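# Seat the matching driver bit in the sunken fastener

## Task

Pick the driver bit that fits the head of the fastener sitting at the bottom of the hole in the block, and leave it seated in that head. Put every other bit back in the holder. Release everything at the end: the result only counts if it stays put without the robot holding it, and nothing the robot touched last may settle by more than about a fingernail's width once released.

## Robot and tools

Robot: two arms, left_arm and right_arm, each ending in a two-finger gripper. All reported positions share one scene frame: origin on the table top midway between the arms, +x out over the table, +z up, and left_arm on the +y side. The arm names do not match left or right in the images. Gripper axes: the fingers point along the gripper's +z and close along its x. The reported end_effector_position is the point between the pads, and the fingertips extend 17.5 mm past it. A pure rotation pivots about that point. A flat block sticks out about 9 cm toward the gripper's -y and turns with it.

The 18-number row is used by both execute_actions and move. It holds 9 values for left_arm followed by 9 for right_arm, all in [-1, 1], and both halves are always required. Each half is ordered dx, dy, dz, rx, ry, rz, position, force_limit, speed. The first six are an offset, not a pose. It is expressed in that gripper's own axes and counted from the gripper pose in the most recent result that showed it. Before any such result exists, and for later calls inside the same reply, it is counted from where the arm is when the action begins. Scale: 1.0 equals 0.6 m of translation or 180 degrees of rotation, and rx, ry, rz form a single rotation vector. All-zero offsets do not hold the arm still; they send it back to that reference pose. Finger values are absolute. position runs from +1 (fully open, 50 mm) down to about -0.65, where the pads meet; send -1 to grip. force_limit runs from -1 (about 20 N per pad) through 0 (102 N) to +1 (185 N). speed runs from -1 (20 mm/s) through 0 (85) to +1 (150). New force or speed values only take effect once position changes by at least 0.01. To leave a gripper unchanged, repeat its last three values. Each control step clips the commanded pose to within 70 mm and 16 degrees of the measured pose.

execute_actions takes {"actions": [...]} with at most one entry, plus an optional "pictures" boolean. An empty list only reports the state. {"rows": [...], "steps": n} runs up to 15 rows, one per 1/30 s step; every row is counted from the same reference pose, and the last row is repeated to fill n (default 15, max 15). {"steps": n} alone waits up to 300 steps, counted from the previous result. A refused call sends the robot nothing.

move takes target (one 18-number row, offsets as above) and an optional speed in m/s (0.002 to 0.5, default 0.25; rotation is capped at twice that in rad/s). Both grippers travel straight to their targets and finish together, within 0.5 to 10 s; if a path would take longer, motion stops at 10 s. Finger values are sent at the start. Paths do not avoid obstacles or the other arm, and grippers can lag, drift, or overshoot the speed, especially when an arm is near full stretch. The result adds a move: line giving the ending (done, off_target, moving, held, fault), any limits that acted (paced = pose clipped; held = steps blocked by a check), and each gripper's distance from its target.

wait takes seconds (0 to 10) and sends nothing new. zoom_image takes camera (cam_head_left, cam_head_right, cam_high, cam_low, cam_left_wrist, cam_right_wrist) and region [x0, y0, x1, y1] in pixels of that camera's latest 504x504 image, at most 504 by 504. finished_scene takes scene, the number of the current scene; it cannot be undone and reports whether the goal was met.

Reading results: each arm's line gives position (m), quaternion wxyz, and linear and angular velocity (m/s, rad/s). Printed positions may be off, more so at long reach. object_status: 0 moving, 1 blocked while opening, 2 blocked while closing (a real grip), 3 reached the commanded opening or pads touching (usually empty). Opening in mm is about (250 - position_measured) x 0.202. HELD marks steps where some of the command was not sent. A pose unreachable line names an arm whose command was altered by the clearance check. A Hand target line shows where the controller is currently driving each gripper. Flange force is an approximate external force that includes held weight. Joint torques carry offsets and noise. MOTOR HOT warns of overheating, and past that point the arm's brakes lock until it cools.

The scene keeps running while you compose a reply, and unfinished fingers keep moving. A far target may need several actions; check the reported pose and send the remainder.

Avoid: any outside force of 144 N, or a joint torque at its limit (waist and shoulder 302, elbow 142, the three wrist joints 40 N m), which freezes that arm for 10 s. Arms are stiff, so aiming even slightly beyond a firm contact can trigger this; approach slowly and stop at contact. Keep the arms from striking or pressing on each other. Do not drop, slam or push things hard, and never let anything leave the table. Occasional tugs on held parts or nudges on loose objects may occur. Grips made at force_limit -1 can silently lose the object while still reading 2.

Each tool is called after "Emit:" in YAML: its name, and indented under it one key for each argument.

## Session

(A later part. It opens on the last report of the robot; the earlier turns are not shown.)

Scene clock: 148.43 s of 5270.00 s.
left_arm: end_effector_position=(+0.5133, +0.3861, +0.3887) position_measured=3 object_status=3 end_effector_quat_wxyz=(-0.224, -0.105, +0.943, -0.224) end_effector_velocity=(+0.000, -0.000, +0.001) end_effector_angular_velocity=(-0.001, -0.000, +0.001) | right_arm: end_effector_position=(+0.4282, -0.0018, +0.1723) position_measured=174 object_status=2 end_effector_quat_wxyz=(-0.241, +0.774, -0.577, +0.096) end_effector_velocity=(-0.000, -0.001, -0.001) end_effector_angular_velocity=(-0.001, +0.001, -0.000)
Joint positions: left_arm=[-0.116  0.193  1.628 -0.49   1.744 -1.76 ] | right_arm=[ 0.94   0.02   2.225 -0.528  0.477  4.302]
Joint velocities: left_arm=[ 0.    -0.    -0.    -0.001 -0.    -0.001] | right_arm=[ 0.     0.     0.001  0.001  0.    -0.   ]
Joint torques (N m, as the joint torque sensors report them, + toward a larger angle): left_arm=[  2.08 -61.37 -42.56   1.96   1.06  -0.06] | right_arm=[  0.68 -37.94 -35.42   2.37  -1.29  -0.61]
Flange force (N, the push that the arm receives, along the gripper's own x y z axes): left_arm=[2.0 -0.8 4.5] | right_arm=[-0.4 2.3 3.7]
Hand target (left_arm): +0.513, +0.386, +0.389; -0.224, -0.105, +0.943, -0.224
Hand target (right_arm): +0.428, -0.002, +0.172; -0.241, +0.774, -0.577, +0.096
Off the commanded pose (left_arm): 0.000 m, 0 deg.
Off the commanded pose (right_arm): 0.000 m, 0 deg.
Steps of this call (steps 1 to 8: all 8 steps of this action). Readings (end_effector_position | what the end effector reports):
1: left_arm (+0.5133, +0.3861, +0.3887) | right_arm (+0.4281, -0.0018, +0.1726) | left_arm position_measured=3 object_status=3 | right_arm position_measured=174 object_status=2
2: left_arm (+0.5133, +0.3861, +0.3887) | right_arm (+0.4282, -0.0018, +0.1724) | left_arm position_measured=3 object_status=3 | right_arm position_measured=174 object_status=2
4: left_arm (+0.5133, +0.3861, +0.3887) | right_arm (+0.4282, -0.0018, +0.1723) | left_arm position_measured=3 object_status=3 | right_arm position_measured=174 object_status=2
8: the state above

Emit:
execute_actions:
  actions:
    - {"rows":[[0,0,0,0,0,0,1,0,0,0,0,0.0007,0,0,0,-1,-0.5,-0.5]],"steps":8}
  pictures: false

Emit:
execute_actions:
  actions:
    - {"rows":[[0,0,0,0,0,0,1,0,0,0,0,0.0007,0,0,0,-1,-0.5,-0.5]],"steps":8}
  pictures: false

Emit:
execute_actions:
  actions:
    - {"rows":[[0,0,0,0,0,0,1,0,0,0,0,0.0007,0,0,0,-1,-0.5,-0.5]],"steps":8}

Emit:
zoom_image:
  camera: "cam_right_wrist"
  region: [240,195,310,265]

Scene clock: 152.50 s of 5270.00 s.
left_arm: end_effector_position=(+0.5133, +0.3861, +0.3887) position_measured=3 object_status=3 end_effector_quat_wxyz=(-0.224, -0.105, +0.943, -0.224) end_effector_velocity=(+0.000, -0.001, +0.000) end_effector_angular_velocity=(-0.000, -0.000, +0.001) | right_arm: end_effector_position=(+0.4284, -0.0016, +0.1719) position_measured=174 object_status=2 end_effector_quat_wxyz=(-0.241, +0.774, -0.577, +0.096) end_effector_velocity=(+0.001, +0.000, +0.000) end_effector_angular_velocity=(+0.001, +0.000, -0.001)
Joint positions: left_arm=[-0.116  0.193  1.628 -0.49   1.744 -1.76 ] | right_arm=[ 0.94   0.021  2.225 -0.528  0.477  4.303]
Joint velocities: left_arm=[-0.001 -0.     0.    -0.001 -0.    -0.001] | right_arm=[-0.001  0.    -0.001  0.001 -0.    -0.001]
Joint torques (N m, as the joint torque sensors report them, + toward a larger angle): left_arm=[  3.84 -57.64 -42.13   1.84   0.86  -0.15] | right_arm=[ -0.26 -40.48 -35.47   2.78  -1.36  -0.52]
Flange force (N, the push that the arm receives, along the gripper's own x y z axes): left_arm=[7.7 -2.5 5.7] | right_arm=[-4.4 3.4 7.9]
Hand target (left_arm): +0.513, +0.386, +0.389; -0.224, -0.105, +0.943, -0.224
Hand target (right_arm): +0.428, -0.002, +0.172; -0.241, +0.774, -0.577, +0.096
Off the commanded pose (left_arm): 0.000 m, 0 deg.
Off the commanded pose (right_arm): 0.000 m, 0 deg.
Steps of this call (steps 1 to 90: nothing new was sent; then 0.80 s passed at rest; steps 91 to 98: all 8 steps of this action). Readings (end_effector_position | what the end effector reports):
91: left_arm (+0.5133, +0.3861, +0.3887) | right_arm (+0.4283, -0.0017, +0.1722) | left_arm position_measured=3 object_status=3 | right_arm position_measured=174 object_status=2
92: left_arm (+0.5133, +0.3861, +0.3887) | right_arm (+0.4284, -0.0016, +0.1720) | left_arm position_measured=3 object_status=3 | right_arm position_measured=174 object_status=2
94: left_arm (+0.5133, +0.3861, +0.3887) | right_arm (+0.4284, -0.0016, +0.1720) | left_arm position_measured=3 object_status=3 | right_arm position_measured=174 object_status=2
98: the state above

Scene clock: 152.77 s of 5270.00 s.
left_arm: end_effector_position=(+0.5133, +0.3861, +0.3887) position_measured=3 object_status=3 end_effector_quat_wxyz=(-0.224, -0.105, +0.943, -0.224) end_effector_velocity=(-0.001, +0.000, -0.001) end_effector_angular_velocity=(-0.001, +0.002, -0.000) | right_arm: end_effector_position=(+0.4286, -0.0015, +0.1716) position_measured=174 object_status=2 end_effector_quat_wxyz=(-0.241, +0.774, -0.577, +0.096) end_effector_velocity=(+0.001, -0.001, +0.000) end_effector_angular_velocity=(+0.001, +0.001, -0.003)
Joint positions: left_arm=[-0.116  0.193  1.628 -0.49   1.744 -1.76 ] | right_arm=[ 0.939  0.022  2.225 -0.529  0.476  4.303]
Joint velocities: left_arm=[ 0.001 -0.001  0.003 -0.     0.     0.001] | right_arm=[-0.002 -0.    -0.     0.002  0.     0.   ]
Joint torques (N m, as the joint torque sensors report them, + toward a larger angle): left_arm=[  0.19 -59.57 -42.42   2.12   1.05  -0.24] | right_arm=[ -1.   -41.07 -34.76   2.74  -1.42  -0.7 ]
Flange force (N, the push that the arm receives, along the gripper's own x y z axes): left_arm=[4.2 2.8 4.0] | right_arm=[-7.2 3.4 8.7]
Hand target (left_arm): +0.513, +0.386, +0.389; -0.224, -0.105, +0.943, -0.224
Hand target (right_arm): +0.429, -0.002, +0.172; -0.241, +0.774, -0.577, +0.096
Off the commanded pose (left_arm): 0.000 m, 0 deg.
Off the commanded pose (right_arm): 0.000 m, 0 deg.
Steps of this call (steps 1 to 8: all 8 steps of this action). Readings (end_effector_position | what the end effector reports):
1: left_arm (+0.5133, +0.3861, +0.3887) | right_arm (+0.4285, -0.0016, +0.1719) | left_arm position_measured=3 object_status=3 | right_arm position_measured=174 object_status=2
2: left_arm (+0.5133, +0.3861, +0.3887) | right_arm (+0.4286, -0.0015, +0.1716) | left_arm position_measured=3 object_status=3 | right_arm position_measured=174 object_status=2
4: left_arm (+0.5133, +0.3861, +0.3887) | right_arm (+0.4286, -0.0015, +0.1716) | left_arm position_measured=3 object_status=3 | right_arm position_measured=174 object_status=2
8: the state above

Scene clock: 153.03 s of 5270.00 s.
left_arm: end_effector_position=(+0.5133, +0.3861, +0.3887) position_measured=3 object_status=3 end_effector_quat_wxyz=(-0.224, -0.105, +0.943, -0.224) end_effector_velocity=(-0.000, +0.000, -0.001) end_effector_angular_velocity=(-0.001, +0.002, +0.001) | right_arm: end_effector_position=(+0.4288, -0.0014, +0.1712) position_measured=174 object_status=2 end_effector_quat_wxyz=(-0.241, +0.774, -0.577, +0.096) end_effector_velocity=(+0.001, +0.001, +0.001) end_effector_angular_velocity=(+0.001, -0.001, -0.000)
Joint positions: left_arm=[-0.116  0.193  1.628 -0.49   1.744 -1.76 ] | right_arm=[ 0.939  0.023  2.226 -0.53   0.475  4.304]
Joint velocities: left_arm=[ 0.001  0.001  0.001 -0.001  0.     0.   ] | right_arm=[-0.001  0.    -0.002 -0.001 -0.     0.   ]
Joint torques (N m, as the joint torque sensors report them, + toward a larger angle): left_arm=[  3.29 -60.03 -43.04   2.39   1.04   0.26] | right_arm=[  1.8  -39.04 -35.18   2.74  -1.69  -0.51]
Flange force (N, the push that the arm receives, along the gripper's own x y z axes): left_arm=[4.9 -2.0 6.5] | right_arm=[-0.2 0.3 5.5]
Hand target (left_arm): +0.513, +0.386, +0.389; -0.224, -0.105, +0.943, -0.224
Hand target (right_arm): +0.429, -0.001, +0.171; -0.241, +0.774, -0.577, +0.096
Off the commanded pose (left_arm): 0.000 m, 0 deg.
Off the commanded pose (right_arm): 0.000 m, 0 deg.
Steps of this call (steps 1 to 8: all 8 steps of this action). Readings (end_effector_position | what the end effector reports):
1: left_arm (+0.5133, +0.3861, +0.3887) | right_arm (+0.4286, -0.0015, +0.1715) | left_arm position_measured=3 object_status=3 | right_arm position_measured=174 object_status=2
2: left_arm (+0.5133, +0.3861, +0.3887) | right_arm (+0.4288, -0.0014, +0.1713) | left_arm position_measured=3 object_status=3 | right_arm position_measured=174 object_status=2
4: left_arm (+0.5133, +0.3861, +0.3887) | right_arm (+0.4288, -0.0014, +0.1712) | left_arm position_measured=3 object_status=3 | right_arm position_measured=174 object_status=2
8: the state above

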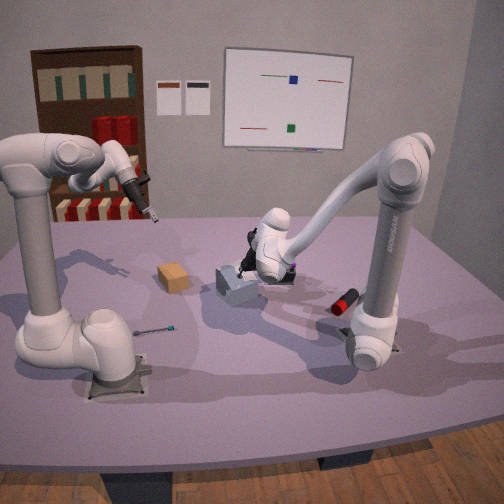

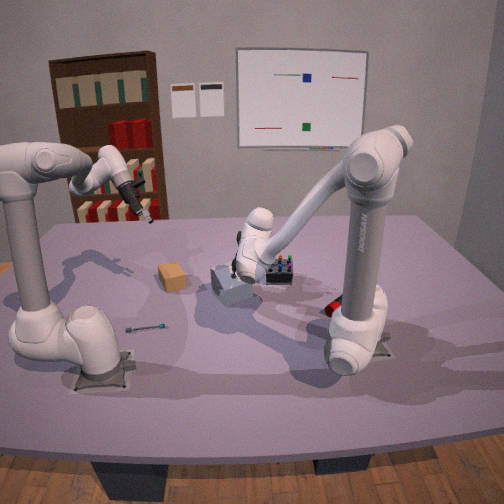

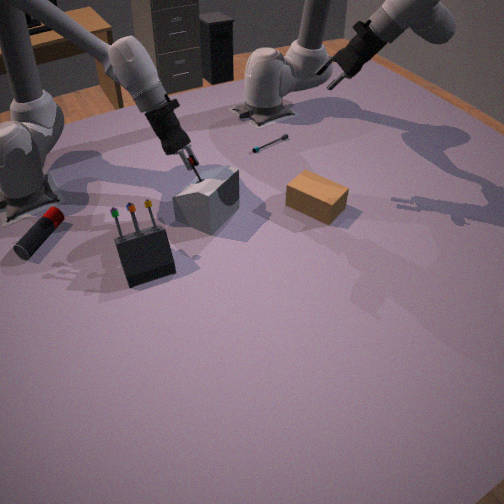

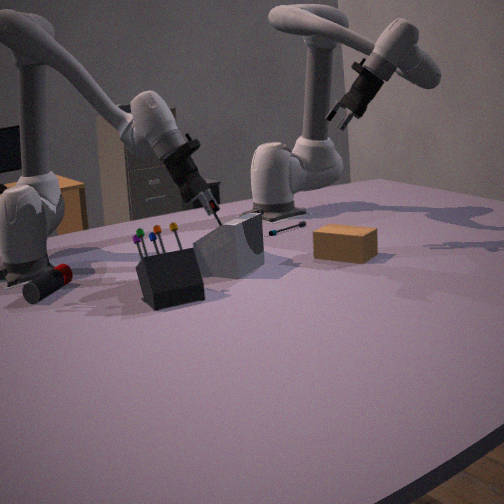

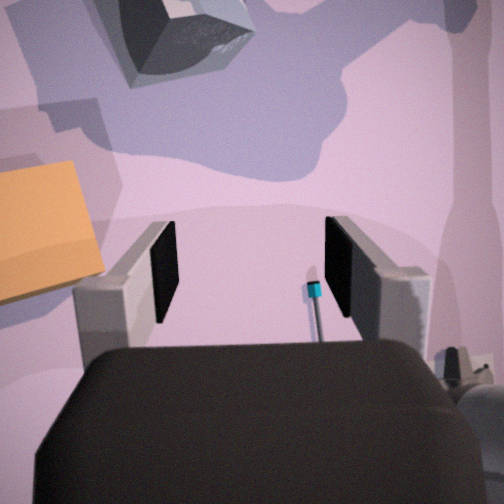

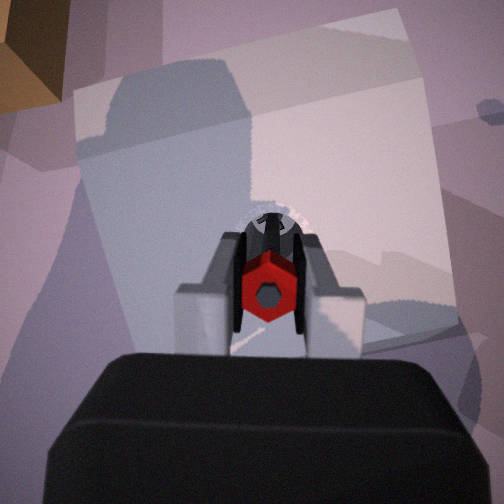

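Region (240, 195, 310, 265) of cam_right_wrist's 504x504 image, scaled by 7.200, with more detail than that image has.

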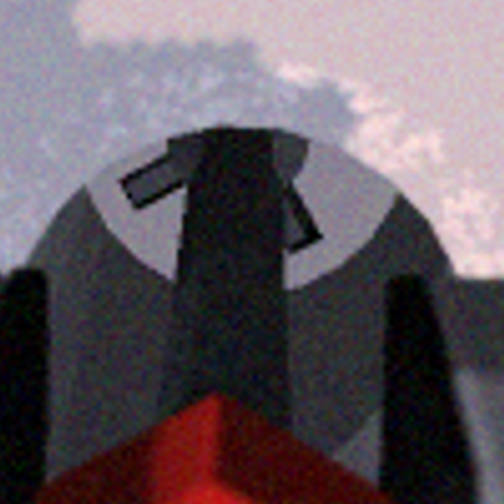

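Inside. A little more to bottom.

Emit:
execute_actions:
  actions:
    - {"rows":[[0,0,0,0,0,0,1,0,0,0,0,0.0006,0,0,0,-1,-0.5,-0.5]],"steps":8}
  pictures: false

Emit:
execute_actions:
  actions:
    - {"rows":[[0,0,0,0,0,0,1,0,0,0,0,0.0006,0,0,0,-1,-0.5,-0.5]],"steps":8}
  pictures: false

Emit:
execute_actions:
  actions:
    - {"rows":[[0,0,0,0,0,0,1,0,0,0,0,0.0006,0,0,0,-1,-0.5,-0.5]],"steps":8}
  pictures: false

Scene clock: 160.03 s of 5270.00 s.
left_arm: end_effector_position=(+0.5133, +0.3861, +0.3887) position_measured=3 object_status=3 end_effector_quat_wxyz=(-0.224, -0.105, +0.943, -0.224) end_effector_velocity=(-0.000, +0.000, +0.001) end_effector_angular_velocity=(-0.001, -0.000, -0.000) | right_arm: end_effector_position=(+0.4289, -0.0013, +0.1709) position_measured=174 object_status=2 end_effector_quat_wxyz=(-0.241, +0.774, -0.577, +0.096) end_effector_velocity=(-0.001, +0.001, -0.000) end_effector_angular_velocity=(-0.000, -0.000, +0.002)
Joint positions: left_arm=[-0.116  0.193  1.628 -0.49   1.744 -1.76 ] | right_arm=[ 0.939  0.023  2.226 -0.53   0.474  4.304]
Joint velocities: left_arm=[ 0.    -0.001 -0.    -0.001  0.001  0.   ] | right_arm=[ 0.002  0.001 -0.    -0.001  0.     0.   ]
Joint torques (N m, as the joint torque sensors report them, + toward a larger angle): left_arm=[  2.33 -58.94 -41.31   2.01   0.69   0.02] | right_arm=[  1.18 -39.41 -35.99   2.83  -1.28  -0.56]
Flange force (N, the push that the arm receives, along the gripper's own x y z axes): left_arm=[4.9 -1.8 2.4] | right_arm=[-0.4 3.0 7.1]
Hand target (left_arm): +0.513, +0.386, +0.389; -0.224, -0.105, +0.943, -0.224
Hand target (right_arm): +0.429, -0.001, +0.171; -0.241, +0.774, -0.577, +0.096
Off the commanded pose (left_arm): 0.000 m, 0 deg.
Off the commanded pose (right_arm): 0.000 m, 0 deg.
Steps of this call (steps 1 to 90: nothing new was sent; then 3.73 s passed at rest; steps 91 to 98: all 8 steps of this action). Readings (end_effector_position | what the end effector reports):
91: left_arm (+0.5133, +0.3861, +0.3887) | right_arm (+0.4288, -0.0014, +0.1712) | left_arm position_measured=3 object_status=3 | right_arm position_measured=174 object_status=2
92: left_arm (+0.5133, +0.3861, +0.3887) | right_arm (+0.4289, -0.0013, +0.1710) | left_arm position_measured=3 object_status=3 | right_arm position_measured=174 object_status=2
94: left_arm (+0.5133, +0.3861, +0.3887) | right_arm (+0.4289, -0.0013, +0.1709) | left_arm position_measured=3 object_status=3 | right_arm position_measured=174 object_status=2
98: the state above

Scene clock: 160.30 s of 5270.00 s.
left_arm: end_effector_position=(+0.5133, +0.3861, +0.3887) position_measured=3 object_status=3 end_effector_quat_wxyz=(-0.224, -0.105, +0.943, -0.224) end_effector_velocity=(-0.000, +0.000, -0.000) end_effector_angular_velocity=(+0.002, +0.001, -0.001) | right_arm: end_effector_position=(+0.4291, -0.0012, +0.1706) position_measured=174 object_status=2 end_effector_quat_wxyz=(-0.241, +0.774, -0.577, +0.096) end_effector_velocity=(+0.001, -0.001, -0.001) end_effector_angular_velocity=(-0.002, -0.000, -0.002)
Joint positions: left_arm=[-0.116  0.193  1.628 -0.49   1.744 -1.76 ] | right_arm=[ 0.939  0.024  2.226 -0.531  0.474  4.305]
Joint velocities: left_arm=[-0.001  0.    -0.     0.002  0.001 -0.   ] | right_arm=[-0.003  0.001  0.    -0.002 -0.     0.   ]
Joint torques (N m, as the joint torque sensors report them, + toward a larger angle): left_arm=[  2.39 -59.08 -42.33   2.03   1.05   0.19] | right_arm=[ -0.53 -40.38 -34.89   2.45  -1.75  -0.58]
Flange force (N, the push that the arm receives, along the gripper's own x y z axes): left_arm=[5.0 -1.3 5.3] | right_arm=[-5.2 2.2 6.6]
Hand target (left_arm): +0.513, +0.386, +0.389; -0.224, -0.105, +0.943, -0.224
Hand target (right_arm): +0.429, -0.001, +0.171; -0.241, +0.774, -0.577, +0.096
Off the commanded pose (left_arm): 0.000 m, 0 deg.
Off the commanded pose (right_arm): 0.000 m, 0 deg.
Steps of this call (steps 1 to 8: all 8 steps of this action). Readings (end_effector_position | what the end effector reports):
1: left_arm (+0.5133, +0.3861, +0.3887) | right_arm (+0.4290, -0.0013, +0.1709) | left_arm position_measured=3 object_status=3 | right_arm position_measured=174 object_status=2
2: left_arm (+0.5133, +0.3861, +0.3887) | right_arm (+0.4291, -0.0012, +0.1707) | left_arm position_measured=3 object_status=3 | right_arm position_measured=174 object_status=2
4: left_arm (+0.5133, +0.3861, +0.3887) | right_arm (+0.4291, -0.0012, +0.1706) | left_arm position_measured=3 object_status=3 | right_arm position_measured=174 object_status=2
8: the state above

Scene clock: 160.57 s of 5270.00 s.
left_arm: end_effector_position=(+0.5133, +0.3861, +0.3887) position_measured=3 object_status=3 end_effector_quat_wxyz=(-0.224, -0.105, +0.943, -0.224) end_effector_velocity=(+0.001, -0.000, +0.001) end_effector_angular_velocity=(+0.001, -0.003, -0.001) | right_arm: end_effector_position=(+0.4292, -0.0011, +0.1703) position_measured=174 object_status=2 end_effector_quat_wxyz=(-0.241, +0.774, -0.577, +0.096) end_effector_velocity=(-0.001, +0.000, -0.000) end_effector_angular_velocity=(-0.000, +0.001, +0.001)
Joint positions: left_arm=[-0.116  0.193  1.628 -0.49   1.744 -1.76 ] | right_arm=[ 0.939  0.024  2.226 -0.531  0.473  4.305]
Joint velocities: left_arm=[-0.001  0.    -0.003  0.001 -0.    -0.   ] | right_arm=[ 0.001  0.    -0.     0.001  0.     0.   ]
Joint torques (N m, as the joint torque sensors report them, + toward a larger angle): left_arm=[ -0.46 -61.02 -42.84   2.37   0.85   0.13] | right_arm=[  0.56 -41.33 -34.88   2.66  -1.38  -0.56]
Flange force (N, the push that the arm receives, along the gripper's own x y z axes): left_arm=[2.1 2.0 2.7] | right_arm=[-4.5 1.7 9.2]
Hand target (left_arm): +0.513, +0.386, +0.389; -0.224, -0.105, +0.943, -0.224
Hand target (right_arm): +0.429, -0.001, +0.170; -0.241, +0.774, -0.577, +0.096
Off the commanded pose (left_arm): 0.000 m, 0 deg.
Off the commanded pose (right_arm): 0.000 m, 0 deg.
Steps of this call (steps 1 to 8: all 8 steps of this action). Readings (end_effector_position | what the end effector reports):
1: left_arm (+0.5133, +0.3861, +0.3887) | right_arm (+0.4291, -0.0012, +0.1705) | left_arm position_measured=3 object_status=3 | right_arm position_measured=174 object_status=2
2: left_arm (+0.5133, +0.3861, +0.3887) | right_arm (+0.4292, -0.0011, +0.1703) | left_arm position_measured=3 object_status=3 | right_arm position_measured=174 object_status=2
4: left_arm (+0.5133, +0.3861, +0.3887) | right_arm (+0.4292, -0.0011, +0.1703) | left_arm position_measured=3 object_status=3 | right_arm position_measured=174 object_status=2
8: the state above

Emit:
execute_actions:
  actions:
    - {"rows":[[0,0,0,0,0,0,1,0,0,0,0,0.0006,0,0,0,-1,-0.5,-0.5]],"steps":8}
  pictures: false

Emit:
execute_actions:
  actions:
    - {"rows":[[0,0,0,0,0,0,1,0,0,0,0,0.0006,0,0,0,-1,-0.5,-0.5]],"steps":8}
  pictures: false

Emit:
execute_actions:
  actions:
    - {"rows":[[0,0,0,0,0,0,1,0,0,0,0,0.0006,0,0,0,-1,-0.5,-0.5]],"steps":8}
  pictures: false

Scene clock: 163.90 s of 5270.00 s.
left_arm: end_effector_position=(+0.5133, +0.3861, +0.3887) position_measured=3 object_status=3 end_effector_quat_wxyz=(-0.224, -0.105, +0.943, -0.224) end_effector_velocity=(-0.001, -0.000, -0.001) end_effector_angular_velocity=(+0.000, +0.003, -0.001) | right_arm: end_effector_position=(+0.4294, -0.0010, +0.1700) position_measured=174 object_status=2 end_effector_quat_wxyz=(-0.241, +0.774, -0.577, +0.096) end_effector_velocity=(-0.000, -0.000, +0.000) end_effector_angular_velocity=(+0.000, -0.001, +0.000)
Joint positions: left_arm=[-0.116  0.193  1.628 -0.49   1.744 -1.76 ] | right_arm=[ 0.938  0.025  2.226 -0.532  0.472  4.306]
Joint velocities: left_arm=[-0.     0.     0.003  0.001  0.001  0.   ] | right_arm=[-0.    -0.001  0.001 -0.001 -0.     0.   ]
Joint torques (N m, as the joint torque sensors report them, + toward a larger angle): left_arm=[  0.45 -60.46 -41.91   1.96   0.81   0.18] | right_arm=[ -1.89 -34.28 -33.39   2.76  -1.47  -0.73]
Flange force (N, the push that the arm receives, along the gripper's own x y z axes): left_arm=[1.8 0.7 2.4] | right_arm=[-3.8 5.5 -4.8]
Hand target (left_arm): +0.513, +0.386, +0.389; -0.224, -0.105, +0.943, -0.224
Hand target (right_arm): +0.429, -0.001, +0.170; -0.241, +0.774, -0.577, +0.096
Off the commanded pose (left_arm): 0.000 m, 0 deg.
Off the commanded pose (right_arm): 0.000 m, 0 deg.
Steps of this call (steps 1 to 90: nothing new was sent; then 0.07 s passed at rest; steps 91 to 98: all 8 steps of this action). Readings (end_effector_position | what the end effector reports):
91: left_arm (+0.5133, +0.3861, +0.3887) | right_arm (+0.4293, -0.0011, +0.1702) | left_arm position_measured=3 object_status=3 | right_arm position_measured=174 object_status=2
92: left_arm (+0.5133, +0.3861, +0.3887) | right_arm (+0.4294, -0.0010, +0.1701) | left_arm position_measured=3 object_status=3 | right_arm position_measured=174 object_status=2
94: left_arm (+0.5133, +0.3861, +0.3887) | right_arm (+0.4294, -0.0010, +0.1700) | left_arm position_measured=3 object_status=3 | right_arm position_measured=174 object_status=2
98: the state above

Scene clock: 164.17 s of 5270.00 s.
left_arm: end_effector_position=(+0.5133, +0.3861, +0.3887) position_measured=3 object_status=3 end_effector_quat_wxyz=(-0.224, -0.105, +0.943, -0.224) end_effector_velocity=(+0.000, -0.000, +0.000) end_effector_angular_velocity=(+0.001, -0.001, +0.001) | right_arm: end_effector_position=(+0.4296, -0.0009, +0.1698) position_measured=174 object_status=2 end_effector_quat_wxyz=(-0.242, +0.774, -0.577, +0.096) end_effector_velocity=(+0.000, +0.000, +0.001) end_effector_angular_velocity=(+0.000, -0.001, +0.000)
Joint positions: left_arm=[-0.116  0.193  1.628 -0.49   1.744 -1.76 ] | right_arm=[ 0.938  0.026  2.226 -0.532  0.472  4.306]
Joint velocities: left_arm=[-0.     0.    -0.001  0.    -0.001 -0.001] | right_arm=[-0.    -0.    -0.001 -0.001  0.    -0.   ]
Joint torques (N m, as the joint torque sensors report them, + toward a larger angle): left_arm=[ -0.63 -61.5  -42.04   2.27   0.94  -0.06] | right_arm=[ -5.83 -10.98 -24.3    3.32  -1.85  -0.32]
Flange force (N, the push that the arm receives, along the gripper's own x y z axes): left_arm=[0.5 1.9 1.4] | right_arm=[-0.1 4.1 -50.0]
Hand target (left_arm): +0.513, +0.386, +0.389; -0.224, -0.105, +0.943, -0.224
Hand target (right_arm): +0.430, -0.001, +0.170; -0.241, +0.774, -0.577, +0.096
Off the commanded pose (left_arm): 0.000 m, 0 deg.
Off the commanded pose (right_arm): 0.000 m, 0 deg.
Steps of this call (steps 1 to 8: all 8 steps of this action). Readings (end_effector_position | what the end effector reports):
1: left_arm (+0.5133, +0.3861, +0.3887) | right_arm (+0.4294, -0.0010, +0.1700) | left_arm position_measured=3 object_status=3 | right_arm position_measured=174 object_status=2
2: left_arm (+0.5133, +0.3861, +0.3887) | right_arm (+0.4295, -0.0009, +0.1699) | left_arm position_measured=3 object_status=3 | right_arm position_measured=174 object_status=2
4: left_arm (+0.5133, +0.3861, +0.3887) | right_arm (+0.4296, -0.0009, +0.1699) | left_arm position_measured=3 object_status=3 | right_arm position_measured=174 object_status=2
8: the state above

Scene clock: 164.43 s of 5270.00 s.
left_arm: end_effector_position=(+0.5133, +0.3861, +0.3887) position_measured=3 object_status=3 end_effector_quat_wxyz=(-0.224, -0.105, +0.943, -0.224) end_effector_velocity=(-0.000, +0.001, +0.000) end_effector_angular_velocity=(+0.001, +0.000, +0.001) | right_arm: end_effector_position=(+0.4297, -0.0008, +0.1696) position_measured=174 object_status=2 end_effector_quat_wxyz=(-0.242, +0.774, -0.577, +0.096) end_effector_velocity=(-0.001, +0.000, -0.000) end_effector_angular_velocity=(-0.002, -0.001, +0.004)
Joint positions: left_arm=[-0.116  0.193  1.628 -0.49   1.744 -1.76 ] | right_arm=[ 0.938  0.026  2.226 -0.533  0.471  4.307]
Joint velocities: left_arm=[ 0.001 -0.001  0.     0.001  0.    -0.001] | right_arm=[ 0.002 -0.     0.001 -0.002 -0.    -0.   ]
Joint torques (N m, as the joint torque sensors report them, + toward a larger angle): left_arm=[ -0.94 -60.43 -42.56   2.47   0.7   -0.13] | right_arm=[-11.11   9.21 -16.02   3.07  -1.89  -0.51]
Flange force (N, the push that the arm receives, along the gripper's own x y z axes): left_arm=[3.3 3.6 2.1] | right_arm=[-0.8 6.2 -90.6]
Hand target (left_arm): +0.513, +0.386, +0.389; -0.224, -0.105, +0.943, -0.224
Hand target (right_arm): +0.430, -0.001, +0.169; -0.242, +0.774, -0.577, +0.096
Off the commanded pose (left_arm): 0.000 m, 0 deg.
Off the commanded pose (right_arm): 0.000 m, 0 deg.
Steps of this call (steps 1 to 8: all 8 steps of this action). Readings (end_effector_position | what the end effector reports):
1: left_arm (+0.5133, +0.3861, +0.3887) | right_arm (+0.4296, -0.0009, +0.1698) | left_arm position_measured=3 object_status=3 | right_arm position_measured=174 object_status=2
2: left_arm (+0.5133, +0.3861, +0.3887) | right_arm (+0.4297, -0.0008, +0.1697) | left_arm position_measured=3 object_status=3 | right_arm position_measured=174 object_status=2
4: left_arm (+0.5133, +0.3861, +0.3887) | right_arm (+0.4297, -0.0008, +0.1696) | left_arm position_measured=3 object_status=3 | right_arm position_measured=174 object_status=2
8: the state above

Emit:
execute_actions:
  actions:
    - {"rows":[[0,0,0,0,0,0,1,0,0,0,0,-0.0006,0,0,0,0.5,-0.5,-0.5]],"steps":15}
  pictures: false

Emit:
move:
  target: [0,0,0,0,0,0,1,0,0,0,0,-0.12,0,0,0,0.5,-0.5,-0.5]
  speed: 0.08

Emit:
zoom_image:
  camera: "cam_right_wrist"
  region: [200,120,350,270]

Scene clock: 167.50 s of 5270.00 s.
left_arm: end_effector_position=(+0.5133, +0.3861, +0.3887) position_measured=3 object_status=3 end_effector_quat_wxyz=(-0.224, -0.105, +0.943, -0.224) end_effector_velocity=(+0.000, +0.001, -0.000) end_effector_angular_velocity=(+0.001, -0.001, +0.001) | right_arm: end_effector_position=(+0.4296, -0.0009, +0.1698) position_measured=78 object_status=0 end_effector_quat_wxyz=(-0.242, +0.774, -0.577, +0.096) end_effector_velocity=(+0.001, +0.000, +0.001) end_effector_angular_velocity=(+0.002, -0.001, -0.002)
Joint positions: left_arm=[-0.116  0.193  1.628 -0.49   1.744 -1.76 ] | right_arm=[ 0.938  0.026  2.226 -0.532  0.472  4.306]
Joint velocities: left_arm=[ 0.001  0.    -0.     0.001 -0.     0.   ] | right_arm=[-0.002 -0.    -0.002  0.     0.     0.   ]
Joint torques (N m, as the joint torque sensors report them, + toward a larger angle): left_arm=[  1.24 -60.62 -42.2    2.16   0.91   0.15] | right_arm=[ -1.42 -39.81 -33.46   2.51  -0.95  -0.28]
Flange force (N, the push that the arm receives, along the gripper's own x y z axes): left_arm=[3.0 -0.2 2.8] | right_arm=[-6.7 1.2 5.6]
Hand target (left_arm): +0.513, +0.386, +0.389; -0.224, -0.105, +0.943, -0.224
Hand target (right_arm): +0.430, -0.001, +0.170; -0.242, +0.774, -0.577, +0.096
Off the commanded pose (left_arm): 0.000 m, 0 deg.
Off the commanded pose (right_arm): 0.000 m, 0 deg.
Steps of this call (steps 1 to 77: nothing new was sent; steps 78 to 92: all 15 steps of this action). Readings (end_effector_position | what the end effector reports):
78: left_arm (+0.5133, +0.3861, +0.3887) | right_arm (+0.4297, -0.0009, +0.1693) | left_arm position_measured=3 object_status=3 | right_arm position_measured=168 object_status=0
79: left_arm (+0.5133, +0.3861, +0.3887) | right_arm (+0.4295, -0.0012, +0.1690) | left_arm position_measured=3 object_status=3 | right_arm position_measured=159 object_status=0
81: left_arm (+0.5133, +0.3861, +0.3887) | right_arm (+0.4295, -0.0013, +0.1690) | left_arm position_measured=3 object_status=3 | right_arm position_measured=142 object_status=0
85: left_arm (+0.5133, +0.3861, +0.3887) | right_arm (+0.4295, -0.0013, +0.1693) | left_arm position_measured=3 object_status=3 | right_arm position_measured=107 object_status=0
92: the state above

Scene clock: 168.90 s of 5270.00 s.
left_arm: end_effector_position=(+0.5133, +0.3861, +0.3887) position_measured=3 object_status=3 end_effector_quat_wxyz=(-0.224, -0.105, +0.943, -0.224) end_effector_velocity=(+0.001, +0.000, +0.000) end_effector_angular_velocity=(-0.001, -0.001, +0.001) | right_arm: end_effector_position=(+0.3988, -0.0197, +0.2321) position_measured=78 object_status=3 end_effector_quat_wxyz=(-0.242, +0.774, -0.577, +0.096) end_effector_velocity=(-0.000, +0.000, +0.000) end_effector_angular_velocity=(+0.001, -0.000, +0.000)
Joint positions: left_arm=[-0.116  0.193  1.628 -0.49   1.744 -1.76 ] | right_arm=[ 0.978 -0.097  2.206 -0.447  0.612  4.233]
Joint velocities: left_arm=[ 0.001  0.001 -0.001 -0.001 -0.     0.   ] | right_arm=[ 0.    -0.001 -0.     0.     0.    -0.   ]
Joint torques (N m, as the joint torque sensors report them, + toward a larger angle): left_arm=[ -0.75 -59.72 -43.03   2.02   0.83   0.02] | right_arm=[ -0.64 -31.77 -37.98   3.08  -1.54  -0.49]
Flange force (N, the push that the arm receives, along the gripper's own x y z axes): left_arm=[4.3 3.6 3.5] | right_arm=[-7.4 1.2 5.9]
Hand target (left_arm): +0.513, +0.386, +0.389; -0.224, -0.105, +0.943, -0.224
Hand target (right_arm): +0.399, -0.020, +0.232; -0.242, +0.774, -0.577, +0.096
Off the commanded pose (left_arm): 0.000 m, 0 deg.
Off the commanded pose (right_arm): 0.000 m, 0 deg.
move: done

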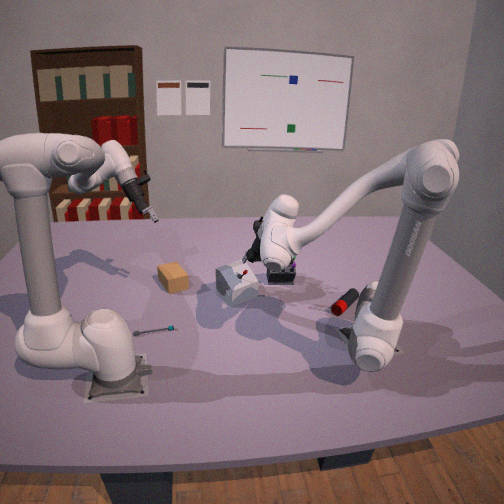

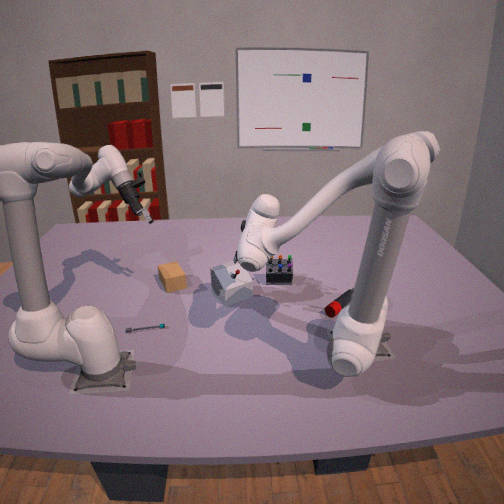

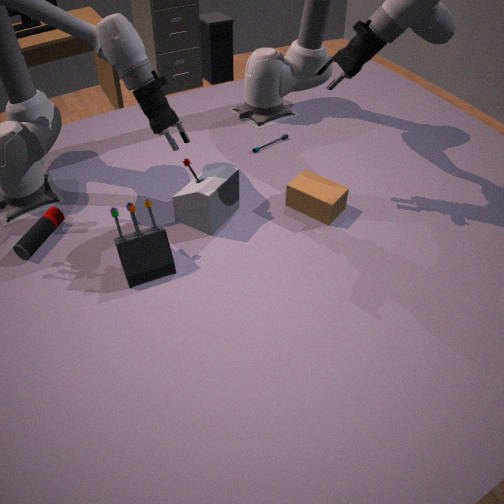

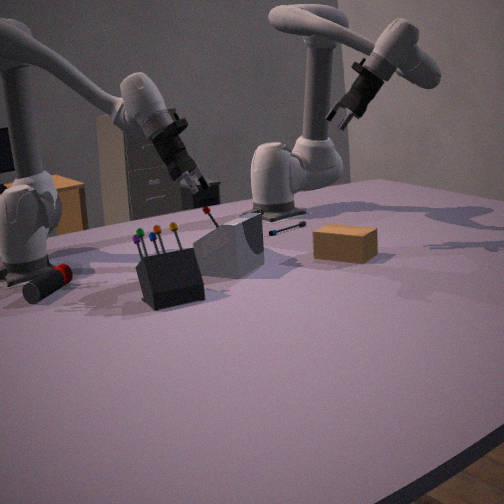

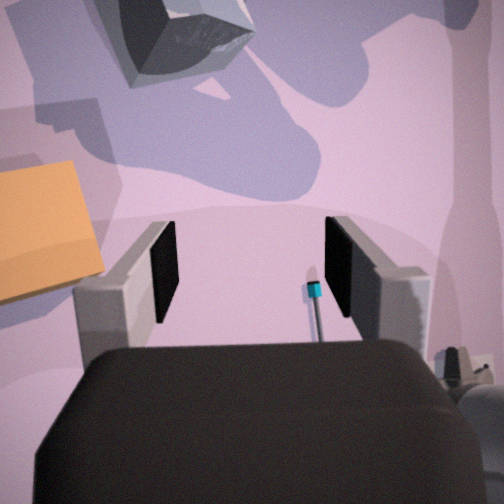

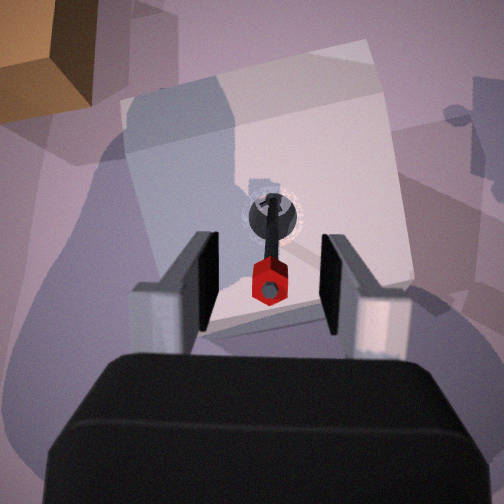

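Region (200, 120, 350, 270) of cam_right_wrist's 504x504 image, scaled by 3.360, with more detail than that image has.

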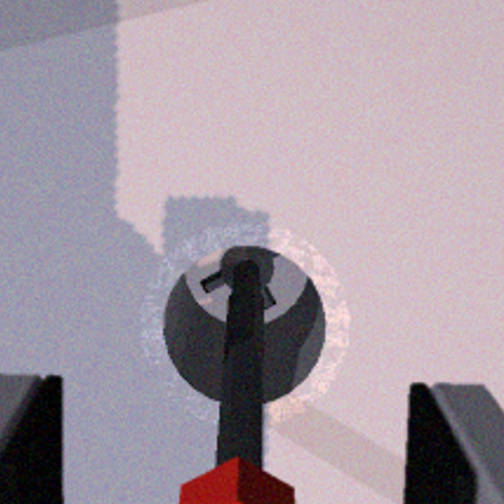

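Emit:
finished_scene:
  scene: 2

The scene is finished: the task was done.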